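# Move blanking panel from bench into empty shelf bay

## Task

Take the blanking panel off the work bench and set it so it sits entirely within the empty bay of the parts shelving. Then release it and move the robot away. The panel must stay there without the robot supporting it, and the robot must not tip over or be left leaning.

## Robot and tools

ROBOT. A Hello Robot Stretch 4 with a single arm. It has an omni-wheel base, a lift that rides up a mast, a telescoping arm that reaches forward, a three-joint wrist (yaw, pitch, roll) and a two-finger gripper. It stands about 1.6 m tall, and the rim of the base is no more than 0.23 m from the base origin. A loose object may occasionally be nudged by an outside push.

FRAMES. The base frame sits on the floor under the centre of the base, with x forward, y to the left and z up. hand_pose is reported in this frame and marks a point between the fingertips of the open gripper. When all wrist joints are at zero, its axes line up with the base frame. Its printed position may be slightly wrong. The odometry frame is wherever the base frame was when the scene began.

execute_actions(actions, cameras). actions is a list holding one action, or empty to just read state and images. cameras is an optional list from head_camera, head_left_camera, head_right_camera, wrist_camera or all. Leaving it out, null or ["all"] returns every camera; [] returns none. An action may contain base, joints or both, plus optional pace and contact_limits. Alternatively it contains only {"end_of_arm": "enable_torque"}, which powers up any wrist or gripper motor that shut itself off, holding it where it is. Everything in one action starts at the same moment but may finish at different times. No action runs past 15 s.
- base: exactly one relative move, measured from the position in the last reported state. translate_m: straight drive in metres, forward positive, -2 to 2. strafe_m: sideways in metres, left positive, -2 to 2. rotate_rad: turn in place in radians, counter-clockwise (left) positive, -3.2 to 3.2.
- joints: a single object keyed by joint name, each value an absolute target. lift_m 0 to 1.2 m; arm_m 0 to 0.55 m extension; wrist_yaw_rad -1.134 to 4.276 (0 forward, positive left, 3.14 folded back, arm may interfere above 3.4); wrist_pitch_rad -1.117 to 4.259 (0 level, 1.57 pointing down); wrist_roll_rad -1.117 to 4.259 (0 puts both fingers level; positive turns clockwise as seen from behind); gripper_m -0.038 to 0.141 m fingertip gap (negative means fingers press together). Done tolerances: lift and arm ±0.004, yaw and roll ±0.02, pitch ±0.05, gripper ±0.004. Targets outside a joint range get clipped and flagged; any other bad value or unknown key rejects the whole call with no motion.
- pace: "slow", "default", "fast" or "max". Base speeds 0.1, 0.3, 0.4, 0.6 m/s and turn rates 1, 2, 3, 4 rad/s respectively, further capped once the lift is above 0.2 (down to 0.3 m/s and 1 rad/s at 1.2).
- contact_limits: only arm_m, from 0 (gentlest) to 0.75 (firmest), 0.5 if omitted; the arm halts once it pushes that hard.
A joint or base left out of an action may still be driving toward an earlier target without the status saying so. If a result reports a stop, any later execute_actions, wait or finished_scene calls in that same reply are skipped.

wait(seconds): 0 to 10 s with no new commands; returns state and images like an empty action.

zoom_image(camera, region): enlarges [x0, y0, x1, y1] pixels (origin top-left, at most 504 by 504) of a camera's most recent full image.

finished_scene(scene): ends the given scene number permanently, once the last command has been held, and reports success; the next scene's task arrives in that result. Replying with no tool call ends everything. After resuming from a summary, send an empty execute_actions first to learn the scene and task.

READINGS. lidar_m: 12 ranges in metres from the base origin, one per 30-degree sector, first straight ahead then counter-clockwise (4th left, 7th behind, 10th right); "-" means nothing seen or closer than 0.25 m. It senses from roughly 0.15 m up to robot height, so tabletops register; it can miss glass, thin legs and much behind. wrist_depth_mm: 7 by 7 grid of median depths, 100 to 2000 mm, read from top-left, "-" for invalid; the robot itself appears. base_odometry is wheel-based, so slipping inflates it; heading -3.142 to 3.142, left positive. If turned_by_wheels and turned_by_imu disagree by over about 0.1 rad, a collision or slip occurred and heading is off by roughly their difference. base_tilt gives forward and right lean in degrees, with a fixed bias up to about 1.5. motor_effort is percent of maximum, positive toward higher joint values, with the peak of the last action in brackets; it carries fixed offsets and noise. Wheel motors wheel_0..2: positive turns the base right. A heavier load in a level gripper pushes wrist pitch effort further from 0.

STATUS. base_status and joint_status: "done" (for the base, the wheels turned the commanded amount even if slipping); "off_target" (resting short, possibly still pushing); "contact_stop_at_<key>" (blocked, now holding; in on_its_own, that part goes slack, a slack lift can sag and slack wheels can roll); "limit_stop_at_<name>"; "time_out"; "torque_fault" (a wrist or gripper motor maxed out and went limp, ignoring commands until enable_torque). After these the old target is dropped. "limit_stop_at_tilt" means over 6 degrees of lean; lift, arm and wheels go slack until it eases. "limit_stop_at_own_body" guards self-collision, likely with pitch below -0.2 combined with roll below -0.4 or above 4; you may move away from the body. on_its_own lists anything not commanded by this call; "held at" gives a held target, not the actual position. Anything slack resumes holding when next commanded.

CAMERAS. head_camera on the mast top looks forward and down (turn the base to look elsewhere). head_left_camera and head_right_camera are fisheyes beside it, aimed more steeply down, showing base and arm. wrist_camera looks along the fingers, tips near the bottom of its image.

GRIPPING. Command a gap smaller than the object; a smaller value squeezes harder and pulls the object up to about a third of the shortfall toward the wrist, while opening pushes it outward. Gap readings and "done" do not prove a grasp; with a command of 0 or more, a firm squeeze shows in gripper_m effort. Fingertips pressed onto a surface can stick; raise the lift. A good start is lift_m 0.4 with wrist_yaw_rad 0 together to unfold the wrist.

AVOID. Driving or turning with over 1 kg held and arm_m above 0.2, especially fast; sustained pushes or pulls with the gripper high or a high contact limit; pressing the gripper into things with base or arm moves (torque faults); holding over about 2 kg level. Drops, slips, slams, hard hits and very hard pushes are penalised, as is leaving the robot tipped. The panel must stay put after release. Actions should be brisk, since robot motion time matters, and the simulation keeps running while you compose replies.

Each tool is called after ">>>" in YAML: its name, and indented under it one key for each argument.

## Session

>>> execute_actions:
  actions: []

Scene clock: 0.00 s.
base_odometry: x=+0.000 y=+0.000 heading=+0.000 (m, m, rad; odometry frame)
turned_by_wheels: +0.000 (rad since the last result)
turned_by_imu: +0.000 (rad since the last result)
base_tilt: forward=-0.1 right=+0.0 (deg)
lidar_m: 1.30 1.95 1.80 2.29 1.37 1.18 1.16 1.17 2.26 1.91 2.08 1.30
base_status: not commanded
joint_positions: lift_m=+0.273 arm_m=+0.001 wrist_yaw_rad=+3.205 wrist_pitch_rad=-0.008 wrist_roll_rad=+0.003 gripper_m=+0.057
joint_status: not commanded
motor_effort: lift_m=+20 arm_m=-2 wrist_yaw_rad=+1 wrist_pitch_rad=-6 wrist_roll_rad=+2 gripper_m=-2 wheel_0=+0 wheel_1=-1 wheel_2=-1 (%)
hand_pose: x=-0.1219 y=+0.0690 z=+0.4531 quat_wxyz=(-0.032, +0.004, +0.001, +0.999) (m; base frame)
wrist_depth_mm: - - 137 1366 1255 1182 1098 / - - 136 1397 1281 1160 1098 / - 106 135 1366 1255 1182 1098 / - 124 141 1366 1229 1160 1078 / 202 1464 1499 1366 1205 1160 1098 / 213 1397 194 1366 213 1138 1078 / 211 1025 1098 153 1078 1078 1042
pictures: head_camera, head_left_camera, head_right_camera, wrist_camera
Images, in order (width x height): head_camera 420x560, head_left_camera 420x672, head_right_camera 420x672, wrist_camera 616x392.

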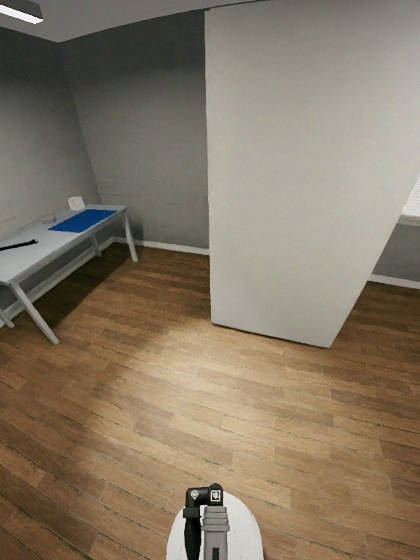

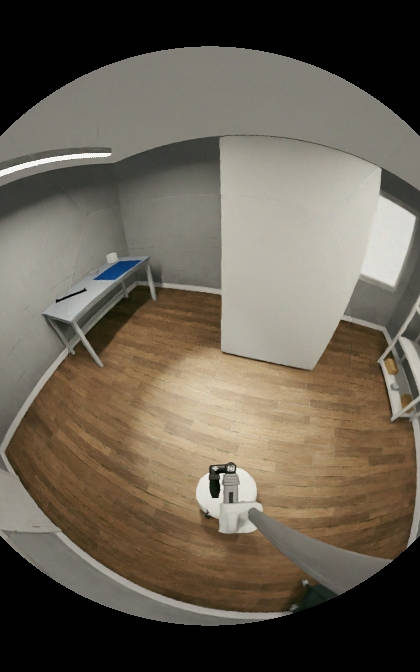

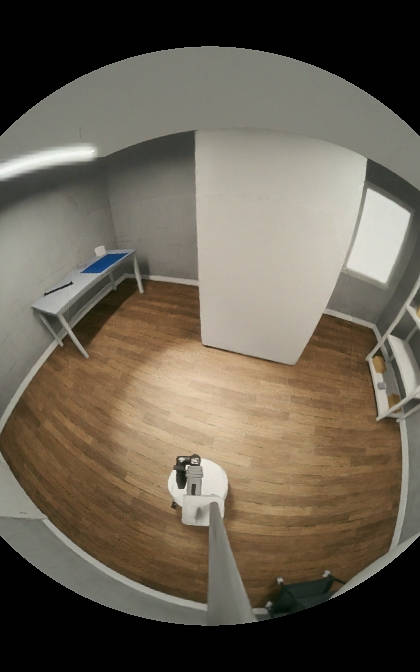

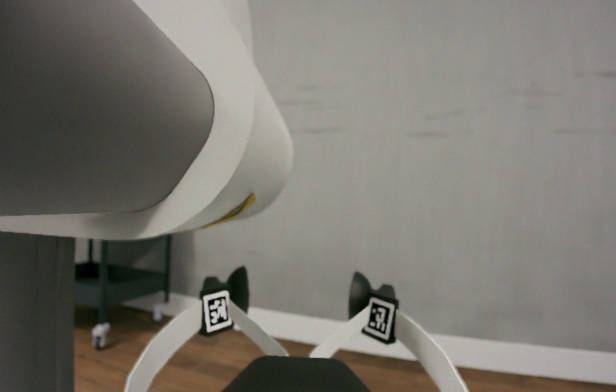

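>>> execute_actions:
  actions:
    - {"base":{"rotate_rad":0.6},"joints":{"lift_m":0.9,"wrist_yaw_rad":0,"wrist_pitch_rad":0.5}}
  cameras: ["head_camera"]

>>> execute_actions:
  actions:
    - {"base":{"translate_m":1.2}}
  cameras: ["head_camera"]

>>> execute_actions:
  actions:
    - {"base":{"rotate_rad":0.75}}

Scene clock: 7.20 s.
base_odometry: x=+0.000 y=+0.000 heading=+0.599 (m, m, rad; odometry frame)
turned_by_wheels: +0.599 (rad since the last result)
turned_by_imu: +0.608 (rad since the last result)
base_tilt: forward=-0.1 right=+0.0 (deg)
lidar_m: 1.83 1.82 2.04 1.30 1.17 1.18 1.15 2.24 1.96 1.45 1.27 1.31
base_status: done
joint_positions: lift_m=+0.900 arm_m=+0.001 wrist_yaw_rad=+0.000 wrist_pitch_rad=+0.502 wrist_roll_rad=+0.003 gripper_m=+0.057
joint_status: all done
motor_effort: lift_m=+23(26) arm_m=-1(2) wrist_yaw_rad=-1(6) wrist_pitch_rad=-5(3) wrist_roll_rad=+2(1) gripper_m=-2(4) wheel_0=-2(9) wheel_1=-3(10) wheel_2=-5(13) (%)
hand_pose: x=+0.4244 y=-0.0873 z=+0.9392 quat_wxyz=(+0.969, +0.001, +0.248, +0.000) (m; base frame)
wrist_depth_mm: 1756 - - - - - 1808 / 1756 1921 1863 - - - 1863 / 1983 - - - - - 1499 / - - - - - - 960 / 1708 1708 1808 1708 1808 1921 1008 / 1336 1366 193 1430 213 1366 1060 / 1182 1160 1205 153 1205 1229 1078
pictures: head_camera
Images, in order (width x height): head_camera 420x560.

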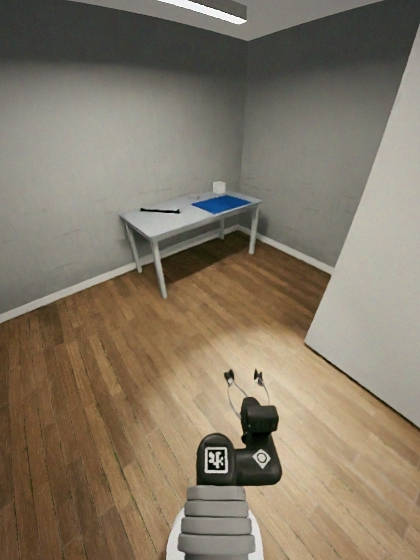

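Scene clock: 12.67 s.
base_odometry: x=+0.991 y=+0.677 heading=+0.599 (m, m, rad; odometry frame)
turned_by_wheels: +0.000 (rad since the last result)
turned_by_imu: -0.005 (rad since the last result)
base_tilt: forward=-0.1 right=+0.0 (deg)
lidar_m: 0.84 0.73 0.73 1.94 1.91 1.96 2.43 2.71 0.94 0.72 1.17 1.37
base_status: done
joint_positions: lift_m=+0.900 arm_m=+0.001 wrist_yaw_rad=+0.000 wrist_pitch_rad=+0.502 wrist_roll_rad=+0.003 gripper_m=+0.057
joint_status: not commanded
motor_effort: lift_m=+22(23) arm_m=-1(1) wrist_yaw_rad=+0(1) wrist_pitch_rad=-6(5) wrist_roll_rad=+2(1) gripper_m=-2(3) wheel_0=+3(7) wheel_1=+3(8) wheel_2=-5(15) (%)
hand_pose: x=+0.4244 y=-0.0874 z=+0.9393 quat_wxyz=(+0.969, +0.001, +0.248, +0.000) (m; base frame)
wrist_depth_mm: 1078 1182 1366 1661 1708 1430 1205 / 1138 1255 1336 1464 1708 1537 1308 / 904 917 917 976 1205 1576 1336 / 647 691 798 - - 1618 1366 / 640 1499 1661 1756 1708 1661 1464 / 1308 1397 193 1430 213 1499 1430 / 1160 1160 1205 153 1205 1255 1281
pictures: head_camera
Images, in order (width x height): head_camera 420x560.

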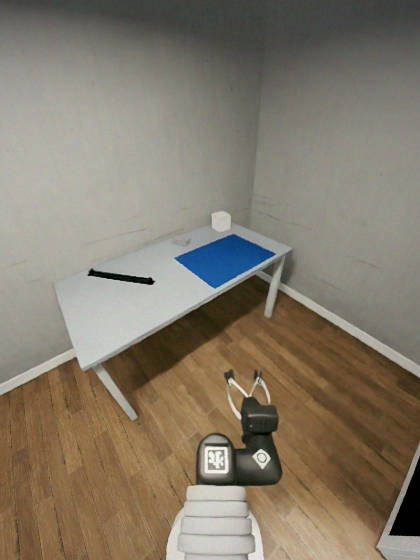

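Scene clock: 14.20 s.
base_odometry: x=+0.991 y=+0.677 heading=+1.348 (m, m, rad; odometry frame)
turned_by_wheels: +0.749 (rad since the last result)
turned_by_imu: +0.762 (rad since the last result)
base_tilt: forward=+0.0 right=-0.2 (deg)
lidar_m: 0.71 1.64 1.94 1.92 2.06 2.37 2.86 0.74 0.75 1.76 1.05 0.77
base_status: done
joint_positions: lift_m=+0.900 arm_m=+0.001 wrist_yaw_rad=+0.000 wrist_pitch_rad=+0.502 wrist_roll_rad=+0.003 gripper_m=+0.057
joint_status: not commanded
motor_effort: lift_m=+22(22) arm_m=-2(1) wrist_yaw_rad=+0(0) wrist_pitch_rad=-5(5) wrist_roll_rad=+1(1) gripper_m=-2(2) wheel_0=-3(6) wheel_1=-3(6) wheel_2=-6(12) (%)
hand_pose: x=+0.4244 y=-0.0874 z=+0.9393 quat_wxyz=(+0.969, +0.001, +0.248, +0.000) (m; base frame)
wrist_depth_mm: 1229 1229 1182 1182 1160 1138 1098 / 1336 1336 1336 1255 1229 1205 1205 / 1430 1397 1397 960 976 1042 1060 / 1661 1537 1464 699 723 741 759 / 1618 1618 1618 668 654 627 640 / 1336 1397 193 1464 213 1499 1464 / 1182 1182 1229 154 1205 1281 1308
pictures: head_camera, head_left_camera, head_right_camera, wrist_camera
Images, in order (width x height): head_camera 420x560, head_left_camera 420x672, head_right_camera 420x672, wrist_camera 616x392.

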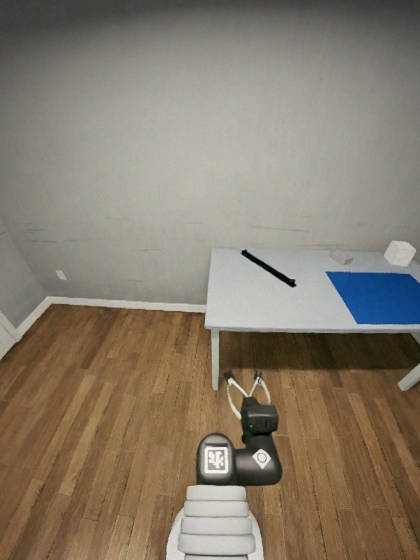

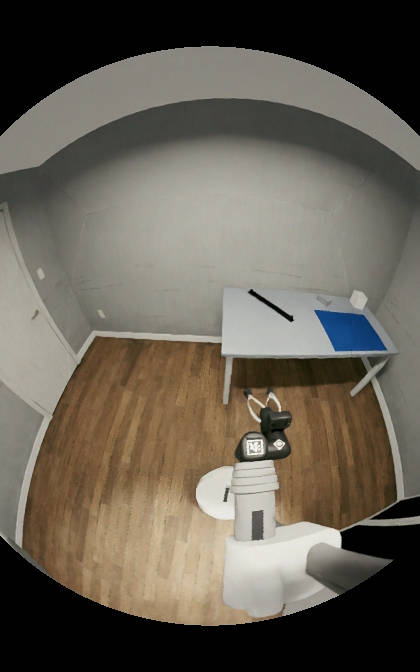

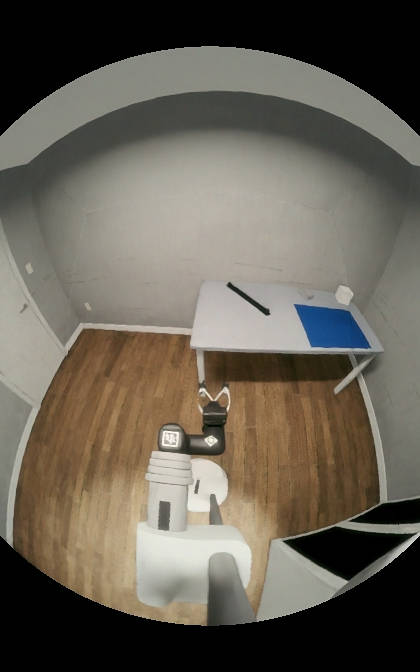

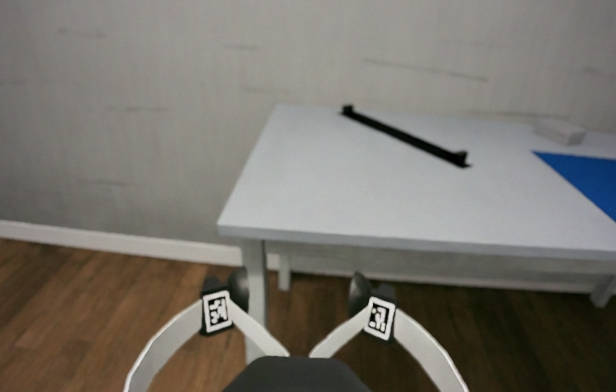

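>>> zoom_image:
  camera: "head_camera"
  region: [220,230,320,300]

Region (220, 230, 320, 300) of head_camera's 420x560 image, scaled by 5.040, with more detail than that image has; it fills the top 353 rows of this view, and the rest is white.

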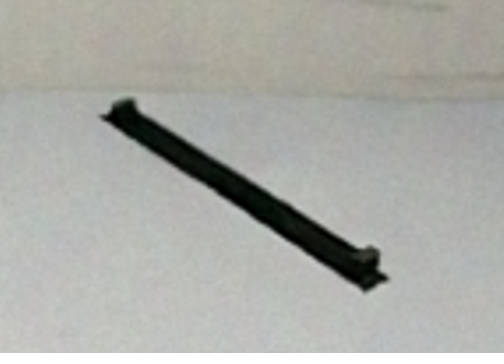

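>>> execute_actions:
  actions:
    - {"base":{"strafe_m":-0.23},"joints":{"lift_m":1.05,"wrist_pitch_rad":1.57,"gripper_m":0.1,"arm_m":0.3}}
  cameras: []

>>> execute_actions:
  actions:
    - {"base":{"translate_m":0.42},"joints":{"arm_m":0.45}}

Scene clock: 31.10 s.
base_odometry: x=+1.215 y=+0.626 heading=+1.348 (m, m, rad; odometry frame)
turned_by_wheels: +0.000 (rad since the last result)
turned_by_imu: -0.001 (rad since the last result)
base_tilt: forward=-0.1 right=-0.1 (deg)
lidar_m: 0.71 0.74 2.20 2.16 2.32 2.73 1.06 0.60 0.78 1.52 1.02 0.77
base_status: done
joint_positions: lift_m=+1.050 arm_m=+0.299 wrist_yaw_rad=+0.000 wrist_pitch_rad=+1.570 wrist_roll_rad=+0.003 gripper_m=+0.100
joint_status: all done
motor_effort: lift_m=+23(27) arm_m=+4(7) wrist_yaw_rad=+0(1) wrist_pitch_rad=+1(3) wrist_roll_rad=+2(2) gripper_m=-2(4) wheel_0=+3(12) wheel_1=-2(9) wheel_2=+0(4) (%)
hand_pose: x=+0.4703 y=-0.0874 z=+0.9395 quat_wxyz=(+0.707, +0.001, +0.707, -0.001) (m; base frame)
wrist_depth_mm: 1118 750 1160 1160 1138 418 407 / 1118 1138 1160 1182 1138 1160 1205 / 1138 1138 1160 1160 1160 1138 1160 / 1118 1160 1138 1138 1160 1138 1160 / 1138 1118 1138 1160 1160 1160 1205 / 1160 1138 213 1160 215 1138 1160 / 1118 1138 946 151 1160 1138 1160
pictures: none
No camera images: the call's "cameras" was empty. Leave "cameras" out to get every camera's image.

Scene clock: 33.97 s.
base_odometry: x=+1.307 y=+1.035 heading=+1.348 (m, m, rad; odometry frame)
turned_by_wheels: +0.000 (rad since the last result)
turned_by_imu: -0.002 (rad since the last result)
base_tilt: forward=+0.0 right=-0.1 (deg)
lidar_m: 0.31 0.34 1.69 2.11 2.28 2.84 1.14 0.99 1.44 1.11 0.45 0.32
base_status: done
joint_positions: lift_m=+1.050 arm_m=+0.449 wrist_yaw_rad=+0.000 wrist_pitch_rad=+1.570 wrist_roll_rad=+0.003 gripper_m=+0.100
joint_status: all done
motor_effort: lift_m=+23(23) arm_m=+5(5) wrist_yaw_rad=+1(1) wrist_pitch_rad=+0(0) wrist_roll_rad=+2(2) gripper_m=-2(1) wheel_0=+4(8) wheel_1=+2(10) wheel_2=-5(15) (%)
hand_pose: x=+0.6203 y=-0.0874 z=+0.9396 quat_wxyz=(+0.707, +0.001, +0.707, -0.001) (m; base frame)
wrist_depth_mm: 394 394 399 399 404 404 404 / 397 399 399 397 402 402 404 / 394 397 399 402 399 402 404 / 394 394 399 397 399 402 404 / 394 397 397 399 399 404 407 / 394 394 213 402 215 402 407 / 392 394 399 151 399 402 404
pictures: head_camera, head_left_camera, head_right_camera, wrist_camera
Images, in order (width x height): head_camera 420x560, head_left_camera 420x672, head_right_camera 420x672, wrist_camera 616x392.

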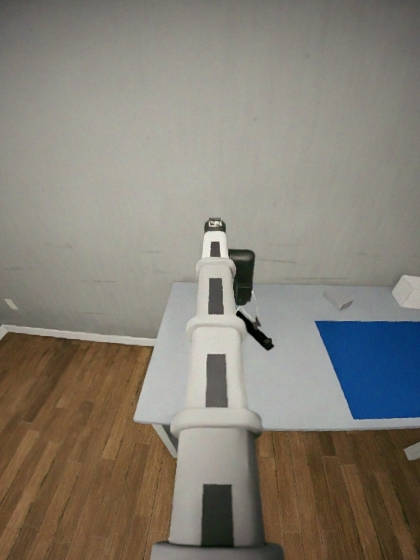

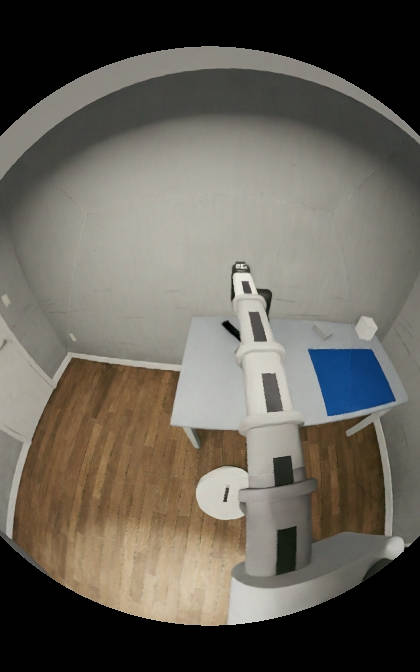

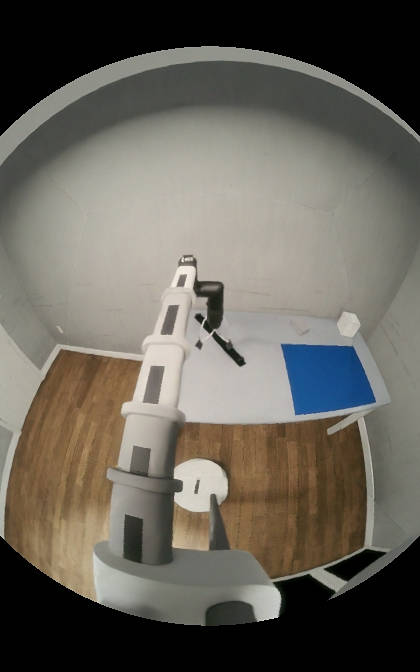

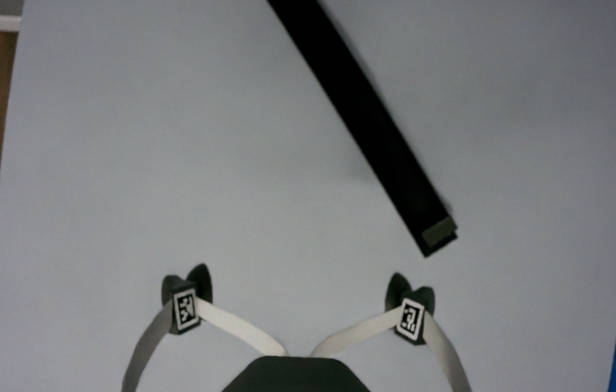

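>>> execute_actions:
  actions:
    - {"base":{"translate_m":0.13},"joints":{"arm_m":0.535,"lift_m":0.93,"wrist_roll_rad":-0.55}}
  cameras: ["wrist_camera","head_right_camera"]

Scene clock: 39.07 s.
base_odometry: x=+1.336 y=+1.162 heading=+1.348 (m, m, rad; odometry frame)
turned_by_wheels: +0.000 (rad since the last result)
turned_by_imu: -0.002 (rad since the last result)
base_tilt: forward=+0.1 right=+0.0 (deg)
lidar_m: 0.25 0.25 0.28 2.09 2.27 2.92 1.18 1.10 1.61 0.67 0.27 0.25
base_status: done
joint_positions: lift_m=+0.930 arm_m=+0.534 wrist_yaw_rad=+0.000 wrist_pitch_rad=+1.570 wrist_roll_rad=-0.549 gripper_m=+0.100
joint_status: all done
motor_effort: lift_m=+18(19) arm_m=+5(5) wrist_yaw_rad=+0(1) wrist_pitch_rad=+0(0) wrist_roll_rad=+0(4) gripper_m=-1(1) wheel_0=+4(8) wheel_1=+2(9) wheel_2=-6(14) (%)
hand_pose: x=+0.7053 y=-0.0874 z=+0.8199 quat_wxyz=(+0.681, -0.192, +0.680, +0.192) (m; base frame)
wrist_depth_mm: 279 281 282 279 285 283 314 / 282 279 281 279 282 283 285 / 279 282 279 279 282 282 285 / 278 279 279 279 282 283 285 / 277 279 281 279 281 283 283 / 277 278 213 278 215 285 283 / 278 279 279 151 282 282 281
pictures: head_right_camera, wrist_camera
Images, in order (width x height): head_right_camera 420x672, wrist_camera 616x392.

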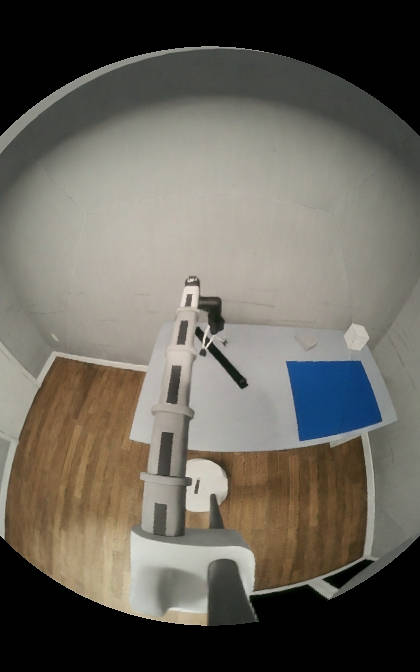

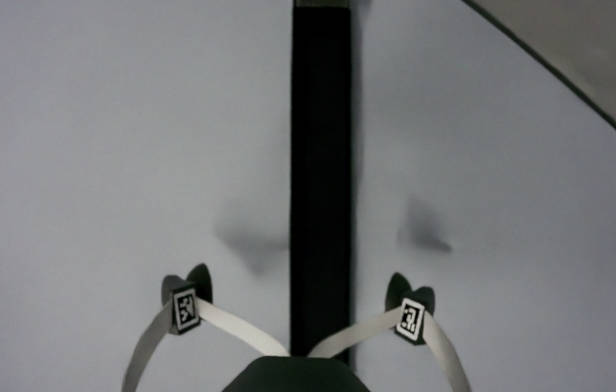

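>>> execute_actions:
  actions:
    - {"base":{"strafe_m":-0.017},"joints":{"lift_m":0.9,"gripper_m":0.065},"pace":"slow"}
  cameras: ["wrist_camera"]

>>> execute_actions:
  actions:
    - {"joints":{"lift_m":0.885},"pace":"slow"}
  cameras: ["wrist_camera"]

Scene clock: 43.97 s.
base_odometry: x=+1.352 y=+1.158 heading=+1.348 (m, m, rad; odometry frame)
turned_by_wheels: +0.000 (rad since the last result)
turned_by_imu: -0.002 (rad since the last result)
base_tilt: forward=+0.0 right=-0.1 (deg)
lidar_m: 0.25 0.25 0.27 2.11 2.30 2.92 1.12 1.09 1.60 0.68 0.28 0.25
base_status: done
joint_positions: lift_m=+0.900 arm_m=+0.534 wrist_yaw_rad=+0.000 wrist_pitch_rad=+1.570 wrist_roll_rad=-0.549 gripper_m=+0.065
joint_status: all done
motor_effort: lift_m=+18(19) arm_m=+4(4) wrist_yaw_rad=+1(0) wrist_pitch_rad=+1(0) wrist_roll_rad=+1(0) gripper_m=-2(3) wheel_0=+4(6) wheel_1=-5(7) wheel_2=+0(5) (%)
hand_pose: x=+0.7053 y=-0.0874 z=+0.7900 quat_wxyz=(+0.681, -0.192, +0.680, +0.192) (m; base frame)
wrist_depth_mm: 251 251 250 251 253 253 254 / 250 250 252 249 253 254 254 / 250 252 252 249 252 253 253 / 250 250 250 249 252 252 253 / 249 251 250 249 252 253 254 / 249 250 197 249 215 253 254 / 249 250 250 151 251 252 253
pictures: wrist_camera
Images, in order (width x height): wrist_camera 616x392.

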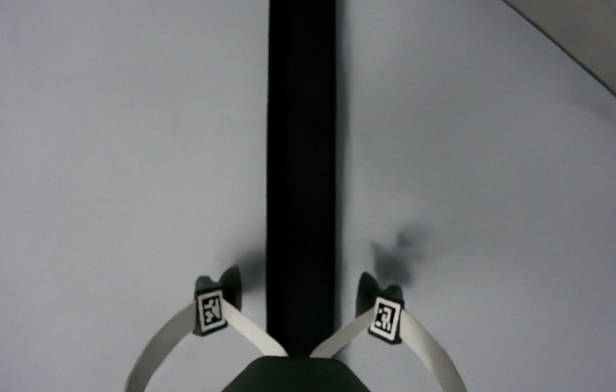

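Scene clock: 44.80 s.
base_odometry: x=+1.352 y=+1.158 heading=+1.348 (m, m, rad; odometry frame)
turned_by_wheels: +0.000 (rad since the last result)
turned_by_imu: +0.000 (rad since the last result)
base_tilt: forward=-0.1 right=+0.0 (deg)
lidar_m: 0.25 0.25 0.30 2.13 2.29 2.95 1.15 1.12 1.60 0.70 0.27 0.25
base_status: not commanded
joint_positions: lift_m=+0.886 arm_m=+0.534 wrist_yaw_rad=+0.000 wrist_pitch_rad=+1.573 wrist_roll_rad=-0.549 gripper_m=+0.065
joint_status: all done
motor_effort: lift_m=+7(18) arm_m=+4(5) wrist_yaw_rad=+2(1) wrist_pitch_rad=-8(8) wrist_roll_rad=+0(1) gripper_m=-2(2) wheel_0=+4(4) wheel_1=-5(5) wheel_2=+0(0) (%)
hand_pose: x=+0.7045 y=-0.0874 z=+0.7758 quat_wxyz=(+0.680, -0.192, +0.681, +0.192) (m; base frame)
wrist_depth_mm: 240 243 244 241 245 247 247 / 242 241 242 241 245 246 246 / 242 241 242 241 245 244 246 / 239 240 241 239 245 245 246 / 239 242 242 239 243 245 246 / 240 240 198 239 210 245 245 / 239 240 242 160 244 245 247
pictures: wrist_camera
Images, in order (width x height): wrist_camera 616x392.

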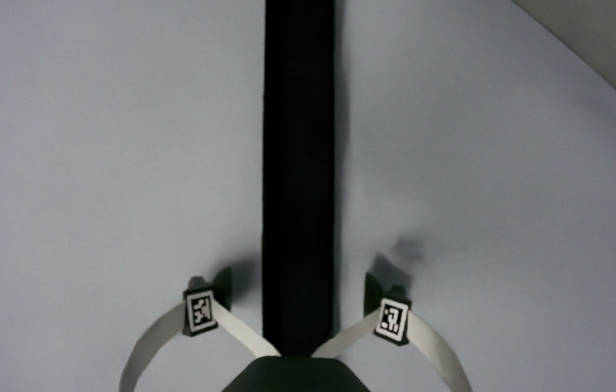

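Touching at about 0.893.

>>> execute_actions:
  actions:
    - {"joints":{"lift_m":0.896},"pace":"slow"}
  cameras: []

>>> execute_actions:
  actions:
    - {"joints":{"gripper_m":0.01},"pace":"slow"}
  cameras: ["wrist_camera"]

>>> execute_actions:
  actions:
    - {"joints":{"lift_m":0.93},"pace":"slow"}
  cameras: ["wrist_camera","head_right_camera"]

Scene clock: 49.87 s.
base_odometry: x=+1.352 y=+1.158 heading=+1.348 (m, m, rad; odometry frame)
turned_by_wheels: +0.000 (rad since the last result)
turned_by_imu: -0.001 (rad since the last result)
base_tilt: forward=+0.1 right=-0.1 (deg)
lidar_m: 0.25 0.25 0.29 2.10 2.27 2.95 1.14 1.11 1.60 0.64 0.27 0.25
base_status: not commanded
joint_positions: lift_m=+0.896 arm_m=+0.534 wrist_yaw_rad=+0.000 wrist_pitch_rad=+1.570 wrist_roll_rad=-0.549 gripper_m=+0.065
joint_status: all done
motor_effort: lift_m=+24(26) arm_m=+5(5) wrist_yaw_rad=+1(1) wrist_pitch_rad=+0(8) wrist_roll_rad=+0(0) gripper_m=-2(4) wheel_0=+4(4) wheel_1=-5(5) wheel_2=+0(0) (%)
hand_pose: x=+0.7052 y=-0.0874 z=+0.7855 quat_wxyz=(+0.681, -0.192, +0.680, +0.192) (m; base frame)
wrist_depth_mm: 246 246 247 246 249 249 250 / 246 247 247 246 248 248 249 / 244 246 246 246 248 249 250 / 245 245 247 245 248 248 248 / 244 245 245 246 247 248 249 / 245 244 197 244 214 249 249 / 245 245 246 151 248 248 249
pictures: none
No camera images: the call's "cameras" was empty. Leave "cameras" out to get every camera's image.

Scene clock: 52.10 s.
base_odometry: x=+1.352 y=+1.158 heading=+1.348 (m, m, rad; odometry frame)
turned_by_wheels: +0.000 (rad since the last result)
turned_by_imu: -0.001 (rad since the last result)
base_tilt: forward=+0.0 right=-0.1 (deg)
lidar_m: 0.25 0.25 0.26 2.10 2.30 2.96 1.10 1.08 1.59 0.67 0.29 0.25
base_status: not commanded
joint_positions: lift_m=+0.896 arm_m=+0.534 wrist_yaw_rad=+0.000 wrist_pitch_rad=+1.570 wrist_roll_rad=-0.550 gripper_m=+0.010
joint_status: all done
motor_effort: lift_m=+23(23) arm_m=+4(4) wrist_yaw_rad=+1(1) wrist_pitch_rad=+0(0) wrist_roll_rad=+1(1) gripper_m=-19(16) wheel_0=+4(4) wheel_1=-5(5) wheel_2=+0(0) (%)
hand_pose: x=+0.7052 y=-0.0874 z=+0.7855 quat_wxyz=(+0.681, -0.192, +0.680, +0.192) (m; base frame)
wrist_depth_mm: 246 246 246 241 248 249 249 / 246 246 247 241 247 248 248 / 245 247 246 241 248 249 249 / 246 245 246 240 249 248 248 / 243 244 246 240 248 248 248 / 244 244 189 241 247 248 249 / 245 245 246 239 247 248 248
pictures: wrist_camera
Images, in order (width x height): wrist_camera 616x392.

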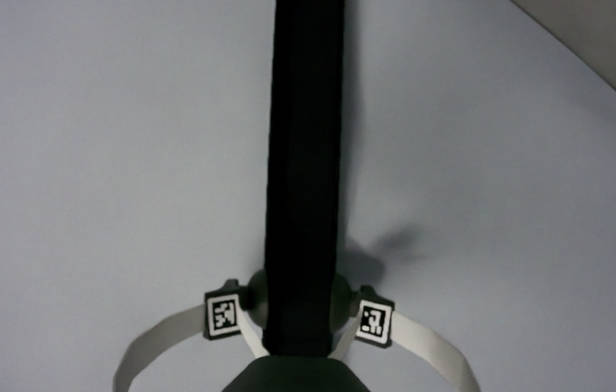

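Scene clock: 53.20 s.
base_odometry: x=+1.352 y=+1.158 heading=+1.348 (m, m, rad; odometry frame)
turned_by_wheels: +0.000 (rad since the last result)
turned_by_imu: +0.000 (rad since the last result)
base_tilt: forward=-0.1 right=-0.1 (deg)
lidar_m: 0.25 0.25 0.29 2.11 2.27 2.93 1.14 1.10 1.60 0.66 0.26 0.25
base_status: not commanded
joint_positions: lift_m=+0.930 arm_m=+0.534 wrist_yaw_rad=+0.000 wrist_pitch_rad=+1.570 wrist_roll_rad=-0.550 gripper_m=+0.010
joint_status: all done
motor_effort: lift_m=+24(17) arm_m=+5(5) wrist_yaw_rad=+1(1) wrist_pitch_rad=+0(0) wrist_roll_rad=+0(1) gripper_m=-19(20) wheel_0=+4(4) wheel_1=-5(5) wheel_2=+0(0) (%)
hand_pose: x=+0.7052 y=-0.0874 z=+0.8195 quat_wxyz=(+0.681, -0.192, +0.680, +0.192) (m; base frame)
wrist_depth_mm: 278 279 281 241 282 283 317 / 278 278 279 240 282 283 282 / 279 277 281 239 281 282 283 / 278 279 279 239 282 281 285 / 278 278 282 240 281 281 282 / 278 279 189 238 279 281 282 / 277 278 279 239 281 282 283
pictures: head_right_camera, wrist_camera
Images, in order (width x height): head_right_camera 420x672, wrist_camera 616x392.

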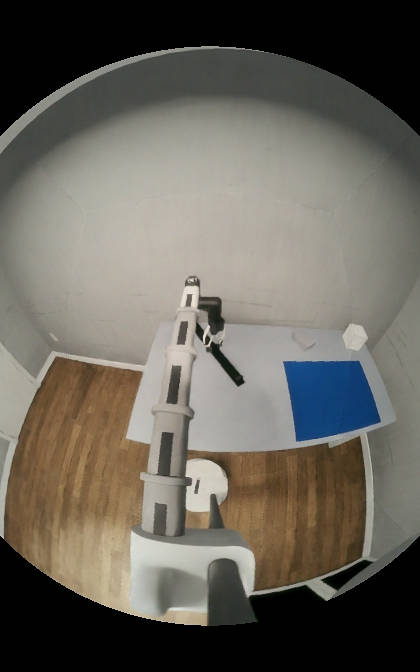

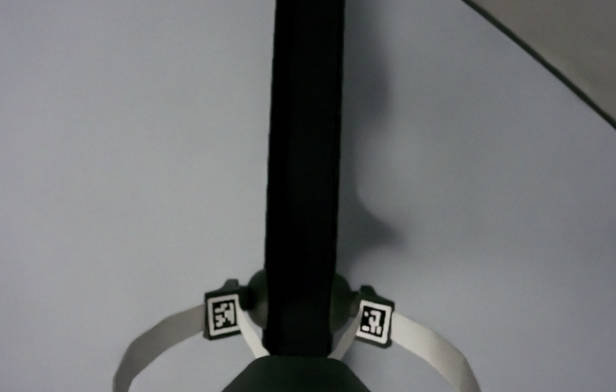

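>>> execute_actions:
  actions:
    - {"base":{"translate_m":-0.35},"joints":{"lift_m":0.98,"arm_m":0.1,"wrist_roll_rad":1.57}}
  cameras: ["head_camera"]

>>> execute_actions:
  actions:
    - {"base":{"strafe_m":0.5}}
  cameras: []

>>> execute_actions:
  actions:
    - {"base":{"rotate_rad":3.08},"pace":"slow"}
  cameras: ["head_camera","head_left_camera"]

Scene clock: 60.70 s.
base_odometry: x=+1.275 y=+0.817 heading=+1.348 (m, m, rad; odometry frame)
turned_by_wheels: +0.000 (rad since the last result)
turned_by_imu: -0.001 (rad since the last result)
base_tilt: forward=-0.1 right=+0.0 (deg)
lidar_m: 0.25 0.25 2.04 2.13 2.33 2.73 1.03 0.78 1.10 1.50 0.36 0.29
base_status: done
joint_positions: lift_m=+0.980 arm_m=+0.101 wrist_yaw_rad=+0.000 wrist_pitch_rad=+1.570 wrist_roll_rad=+1.569 gripper_m=+0.010
joint_status: all done
motor_effort: lift_m=+23(23) arm_m=-5(6) wrist_yaw_rad=+1(1) wrist_pitch_rad=+0(0) wrist_roll_rad=+4(7) gripper_m=-20(19) wheel_0=-2(6) wheel_1=-2(13) wheel_2=+3(15) (%)
hand_pose: x=+0.2719 y=-0.0874 z=+0.8695 quat_wxyz=(+0.500, +0.500, +0.500, -0.500) (m; base frame)
wrist_depth_mm: 1078 1060 1078 240 1098 1098 1118 / 1060 1098 1098 241 1098 1098 1138 / 1078 1098 1078 241 1078 1098 1118 / 1060 1078 1098 240 891 1138 1078 / 1060 1078 1060 241 878 878 488 / 1042 1042 189 240 891 1098 1098 / 1042 1078 1042 239 1098 1078 1138
pictures: head_camera
Images, in order (width x height): head_camera 420x560.

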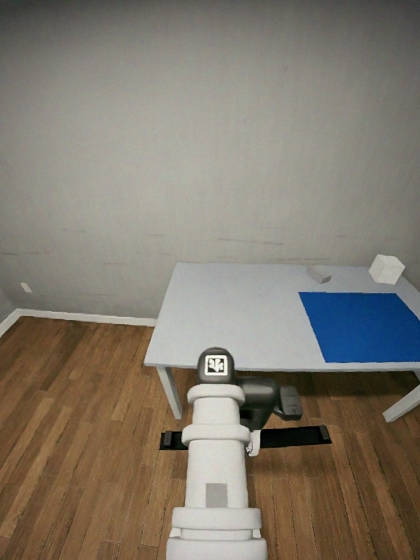

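Scene clock: 63.70 s.
base_odometry: x=+0.788 y=+0.927 heading=+1.348 (m, m, rad; odometry frame)
turned_by_wheels: +0.000 (rad since the last result)
turned_by_imu: -0.003 (rad since the last result)
base_tilt: forward=-0.1 right=+0.0 (deg)
lidar_m: 0.25 0.26 1.70 1.65 1.78 2.34 3.18 1.13 1.07 2.04 0.34 0.29
base_status: done
joint_positions: lift_m=+0.980 arm_m=+0.101 wrist_yaw_rad=+0.000 wrist_pitch_rad=+1.570 wrist_roll_rad=+1.569 gripper_m=+0.010
joint_status: not commanded
motor_effort: lift_m=+23(23) arm_m=-5(5) wrist_yaw_rad=+1(1) wrist_pitch_rad=+1(0) wrist_roll_rad=+4(3) gripper_m=-19(20) wheel_0=-2(10) wheel_1=+1(10) wheel_2=+0(2) (%)
hand_pose: x=+0.2719 y=-0.0874 z=+0.8695 quat_wxyz=(+0.500, +0.500, +0.500, -0.500) (m; base frame)
wrist_depth_mm: 1060 1060 1098 240 1118 1118 1118 / 500 1078 1078 240 1098 1098 1118 / 1042 1060 1078 241 1078 1078 1118 / 1060 1060 1060 239 878 1098 1098 / 1060 1042 1060 240 878 891 480 / 1025 1060 190 239 878 1118 1078 / 1042 1078 1042 239 1098 1098 1118
pictures: none
No camera images: the call's "cameras" was empty. Leave "cameras" out to get every camera's image.

Scene clock: 68.07 s.
base_odometry: x=+0.787 y=+0.927 heading=-1.856 (m, m, rad; odometry frame)
turned_by_wheels: +3.079 (rad since the last result)
turned_by_imu: +3.132 (rad since the last result)
base_tilt: forward=-0.1 right=+0.0 (deg)
lidar_m: 0.25 0.25 1.07 2.01 0.83 0.57 0.67 1.42 1.74 1.65 0.34 0.29
base_status: done
joint_positions: lift_m=+0.980 arm_m=+0.101 wrist_yaw_rad=+0.000 wrist_pitch_rad=+1.570 wrist_roll_rad=+1.569 gripper_m=+0.010
joint_status: not commanded
motor_effort: lift_m=+23(23) arm_m=-5(5) wrist_yaw_rad=+1(1) wrist_pitch_rad=+0(0) wrist_roll_rad=+4(3) gripper_m=-19(19) wheel_0=-5(9) wheel_1=-4(9) wheel_2=-7(11) (%)
hand_pose: x=+0.2719 y=-0.0874 z=+0.8695 quat_wxyz=(+0.500, +0.500, +0.500, -0.500) (m; base frame)
wrist_depth_mm: 1078 1060 1098 240 1098 1118 1118 / 1078 1078 1078 240 1098 1098 1098 / 1060 1060 1078 240 1098 1098 1138 / 1078 1042 1060 240 891 1098 1118 / 1078 1078 1060 240 878 878 492 / 1060 1060 189 239 891 1078 1118 / 1042 1078 1078 239 1078 1118 1098
pictures: head_camera, head_left_camera
Images, in order (width x height): head_camera 420x560, head_left_camera 420x672.

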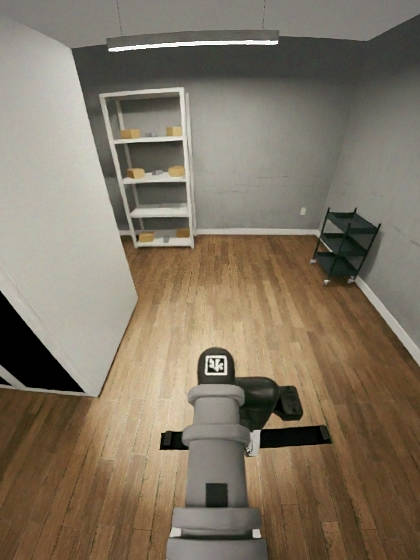

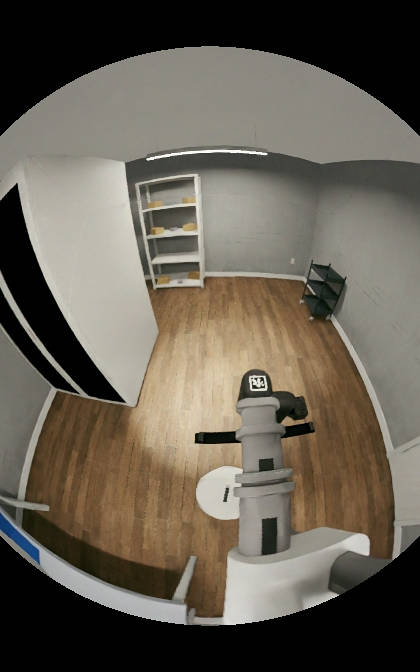

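>>> execute_actions:
  actions:
    - {"base":{"translate_m":2.0},"joints":{"lift_m":0.72,"wrist_pitch_rad":1.15,"arm_m":0.0,"wrist_roll_rad":1.62}}
  cameras: ["head_camera","head_left_camera"]

Scene clock: 79.37 s.
base_odometry: x=+0.225 y=-0.992 heading=-1.856 (m, m, rad; odometry frame)
turned_by_wheels: +0.000 (rad since the last result)
turned_by_imu: -0.008 (rad since the last result)
base_tilt: forward=+0.0 right=+0.0 (deg)
lidar_m: 0.27 0.28 1.23 1.05 0.84 1.14 3.29 2.41 1.81 1.27 0.37 0.33
base_status: done
joint_positions: lift_m=+0.720 arm_m=+0.001 wrist_yaw_rad=+0.000 wrist_pitch_rad=+1.151 wrist_roll_rad=+1.619 gripper_m=+0.010
joint_status: all done
motor_effort: lift_m=+19(23) arm_m=-5(5) wrist_yaw_rad=+1(1) wrist_pitch_rad=-4(5) wrist_roll_rad=+3(6) gripper_m=-19(19) wheel_0=+3(10) wheel_1=+4(5) wheel_2=-5(14) (%)
hand_pose: x=+0.2896 y=-0.0874 z=+0.6349 quat_wxyz=(+0.578, +0.607, +0.375, -0.394) (m; base frame)
wrist_depth_mm: 1098 1138 1008 241 809 750 715 / 1098 1138 991 241 820 759 707 / 1098 1118 1008 240 820 759 699 / 1118 1118 991 240 831 732 530 / 1098 1138 991 240 820 559 521 / 1118 1098 189 241 220 559 521 / 1098 1025 976 240 798 544 521
pictures: head_camera, head_left_camera
Images, in order (width x height): head_camera 420x560, head_left_camera 420x672.

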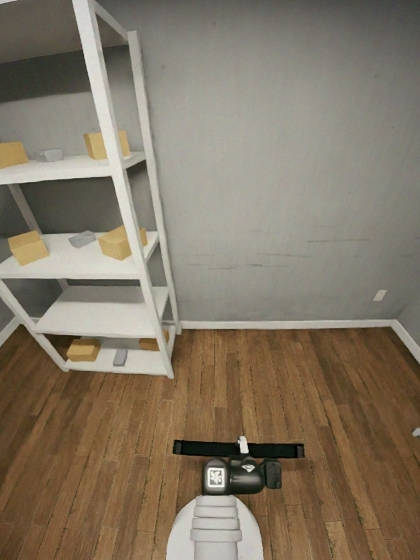

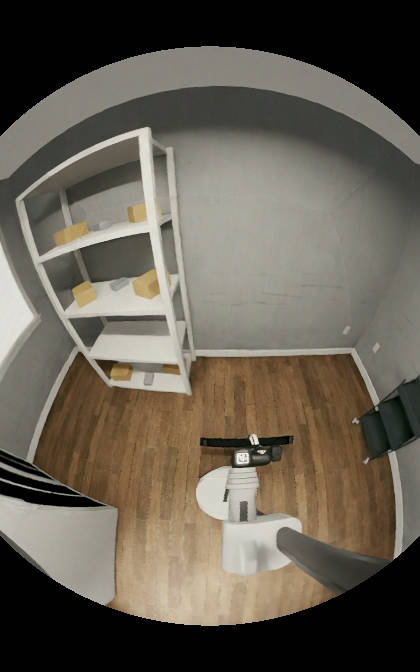

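>>> execute_actions:
  actions:
    - {"base":{"translate_m":0.25}}
  cameras: []

>>> execute_actions:
  actions:
    - {"base":{"strafe_m":0.72},"joints":{"arm_m":0.1}}

Scene clock: 85.33 s.
base_odometry: x=+0.155 y=-1.232 heading=-1.856 (m, m, rad; odometry frame)
turned_by_wheels: +0.000 (rad since the last result)
turned_by_imu: -0.003 (rad since the last result)
base_tilt: forward=-0.1 right=+0.0 (deg)
lidar_m: 0.25 0.28 0.85 1.99 0.95 1.14 3.60 2.45 1.78 1.26 0.36 0.32
base_status: done
joint_positions: lift_m=+0.720 arm_m=+0.001 wrist_yaw_rad=+0.000 wrist_pitch_rad=+1.151 wrist_roll_rad=+1.619 gripper_m=+0.010
joint_status: not commanded
motor_effort: lift_m=+19(19) arm_m=-4(5) wrist_yaw_rad=+0(1) wrist_pitch_rad=-3(4) wrist_roll_rad=+4(3) gripper_m=-19(19) wheel_0=+3(7) wheel_1=+2(7) wheel_2=-5(14) (%)
hand_pose: x=+0.2896 y=-0.0874 z=+0.6349 quat_wxyz=(+0.578, +0.607, +0.375, -0.394) (m; base frame)
wrist_depth_mm: 854 1060 1008 239 831 750 707 / 866 1060 991 240 831 741 707 / 878 1060 991 240 831 741 715 / 891 1078 1008 238 831 741 525 / 891 1078 976 239 820 559 525 / 891 1060 189 240 221 559 525 / 891 976 991 238 798 544 521
pictures: none
No camera images: the call's "cameras" was empty. Leave "cameras" out to get every camera's image.

Scene clock: 89.07 s.
base_odometry: x=+0.845 y=-1.434 heading=-1.856 (m, m, rad; odometry frame)
turned_by_wheels: +0.000 (rad since the last result)
turned_by_imu: -0.003 (rad since the last result)
base_tilt: forward=-0.1 right=+0.0 (deg)
lidar_m: 0.37 0.38 1.27 1.25 0.73 0.51 0.49 3.42 2.55 1.99 1.56 0.41
base_status: done
joint_positions: lift_m=+0.720 arm_m=+0.099 wrist_yaw_rad=+0.000 wrist_pitch_rad=+1.151 wrist_roll_rad=+1.619 gripper_m=+0.010
joint_status: all done
motor_effort: lift_m=+19(19) arm_m=+4(5) wrist_yaw_rad=+0(1) wrist_pitch_rad=-3(4) wrist_roll_rad=+3(4) gripper_m=-19(19) wheel_0=+0(10) wheel_1=+1(13) wheel_2=+0(4) (%)
hand_pose: x=+0.3876 y=-0.0874 z=+0.6349 quat_wxyz=(+0.579, +0.607, +0.375, -0.394) (m; base frame)
wrist_depth_mm: 723 430 946 240 820 750 715 / 477 430 1008 239 831 750 715 / 466 424 891 240 809 750 699 / 462 424 866 240 820 741 597 / 462 427 917 241 820 741 525 / 459 421 189 240 220 759 517 / 455 421 878 239 809 723 521
pictures: head_camera, head_left_camera, head_right_camera, wrist_camera
Images, in order (width x height): head_camera 420x560, head_left_camera 420x672, head_right_camera 420x672, wrist_camera 616x392.

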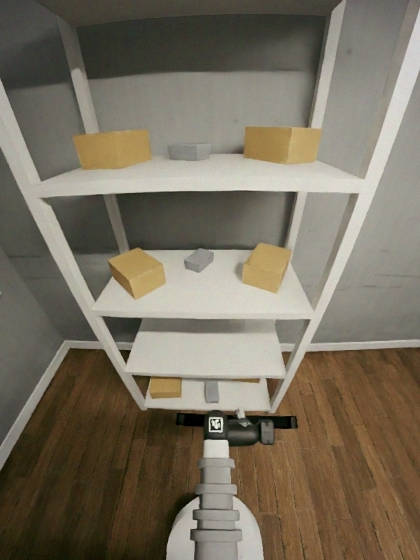

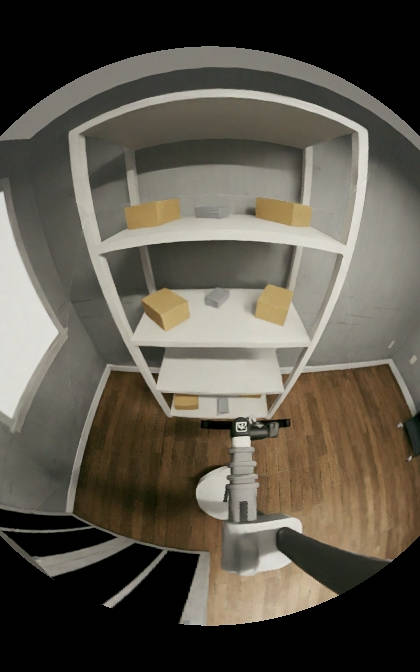

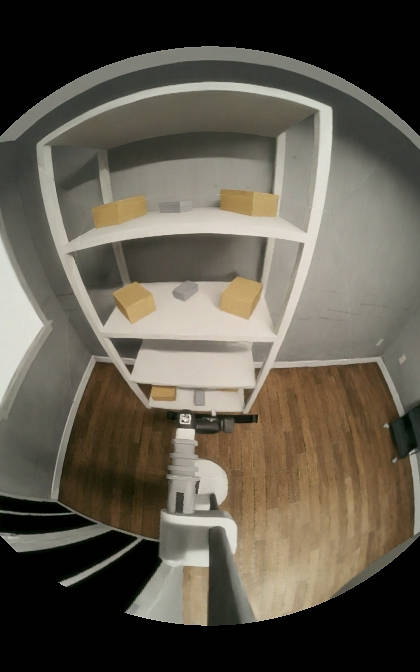

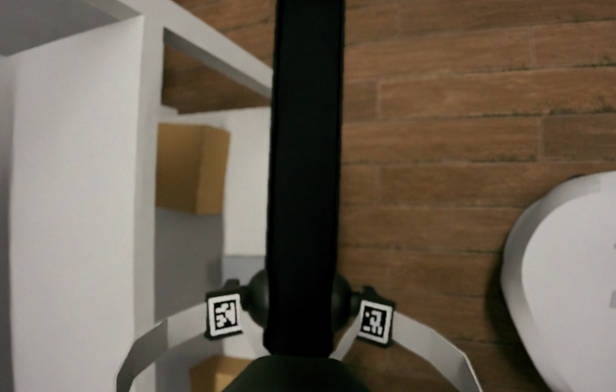

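>>> execute_actions:
  actions:
    - {"base":{"strafe_m":0.12},"joints":{"arm_m":0.22,"lift_m":0.675}}
  cameras: []

>>> execute_actions:
  actions:
    - {"joints":{"arm_m":0.46},"contact_limits":{"arm_m":0.15},"pace":"slow"}
  cameras: ["head_right_camera","wrist_camera"]

Scene clock: 94.97 s.
base_odometry: x=+0.961 y=-1.468 heading=-1.856 (m, m, rad; odometry frame)
turned_by_wheels: +0.000 (rad since the last result)
turned_by_imu: -0.002 (rad since the last result)
base_tilt: forward=+0.0 right=-0.1 (deg)
lidar_m: 0.47 0.53 1.17 1.13 0.72 0.53 0.49 3.63 2.68 2.12 1.60 0.51
base_status: done
joint_positions: lift_m=+0.675 arm_m=+0.219 wrist_yaw_rad=+0.000 wrist_pitch_rad=+1.151 wrist_roll_rad=+1.619 gripper_m=+0.010
joint_status: all done
motor_effort: lift_m=+18(21) arm_m=+5(5) wrist_yaw_rad=+0(1) wrist_pitch_rad=-4(4) wrist_roll_rad=+4(4) gripper_m=-20(20) wheel_0=+0(11) wheel_1=+1(13) wheel_2=+0(1) (%)
hand_pose: x=+0.5076 y=-0.0874 z=+0.5899 quat_wxyz=(+0.579, +0.607, +0.375, -0.394) (m; base frame)
wrist_depth_mm: 402 355 891 240 778 715 668 / 402 355 723 240 768 715 668 / 397 349 715 239 778 699 668 / 394 351 809 241 778 715 668 / 394 351 820 239 778 707 661 / 392 349 189 239 219 707 676 / 392 336 349 240 768 691 668
pictures: none
No camera images: the call's "cameras" was empty. Leave "cameras" out to get every camera's image.

Scene clock: 98.37 s.
base_odometry: x=+0.961 y=-1.468 heading=-1.856 (m, m, rad; odometry frame)
turned_by_wheels: +0.000 (rad since the last result)
turned_by_imu: -0.001 (rad since the last result)
base_tilt: forward=+0.0 right=+0.0 (deg)
lidar_m: 0.58 0.64 1.19 1.14 0.73 0.53 0.49 3.61 2.67 2.11 1.60 0.61
base_status: not commanded
joint_positions: lift_m=+0.674 arm_m=+0.448 wrist_yaw_rad=+0.000 wrist_pitch_rad=+1.151 wrist_roll_rad=+1.620 gripper_m=+0.010
joint_status: arm_m contact_stop (moved +0.229 of +0.241)
on_its_own: arm_m is slack since a contact_stop (your +0.460 is given up)
motor_effort: lift_m=+28(28) arm_m=+0(18) wrist_yaw_rad=+0(1) wrist_pitch_rad=-3(6) wrist_roll_rad=+4(2) gripper_m=-19(20) wheel_0=+3(3) wheel_1=+1(3) wheel_2=-5(7) (%)
contact_limits: arm_m 0.15
hand_pose: x=+0.7362 y=-0.0874 z=+0.5891 quat_wxyz=(+0.579, +0.607, +0.375, -0.394) (m; base frame)
wrist_depth_mm: 389 343 306 239 252 699 668 / 384 343 304 241 253 691 668 / 384 342 306 240 252 691 661 / 384 340 300 239 251 691 661 / 384 338 303 239 251 691 654 / 382 340 189 239 220 691 647 / 377 325 301 240 247 683 654
pictures: head_right_camera, wrist_camera
Images, in order (width x height): head_right_camera 420x672, wrist_camera 616x392.

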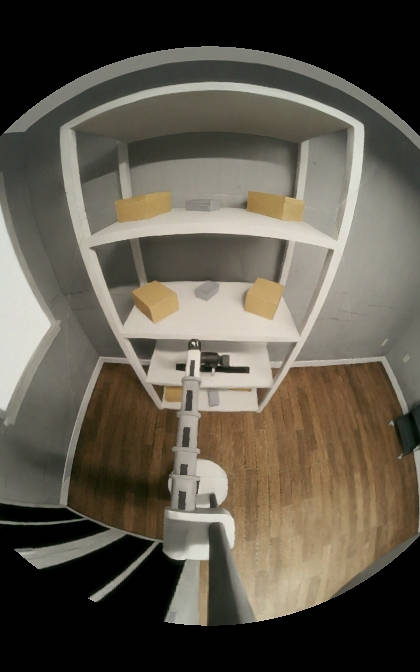

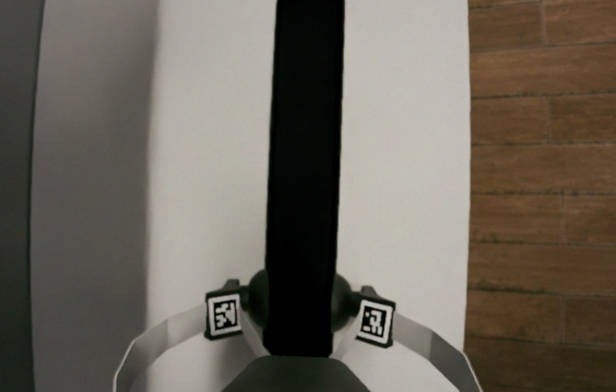

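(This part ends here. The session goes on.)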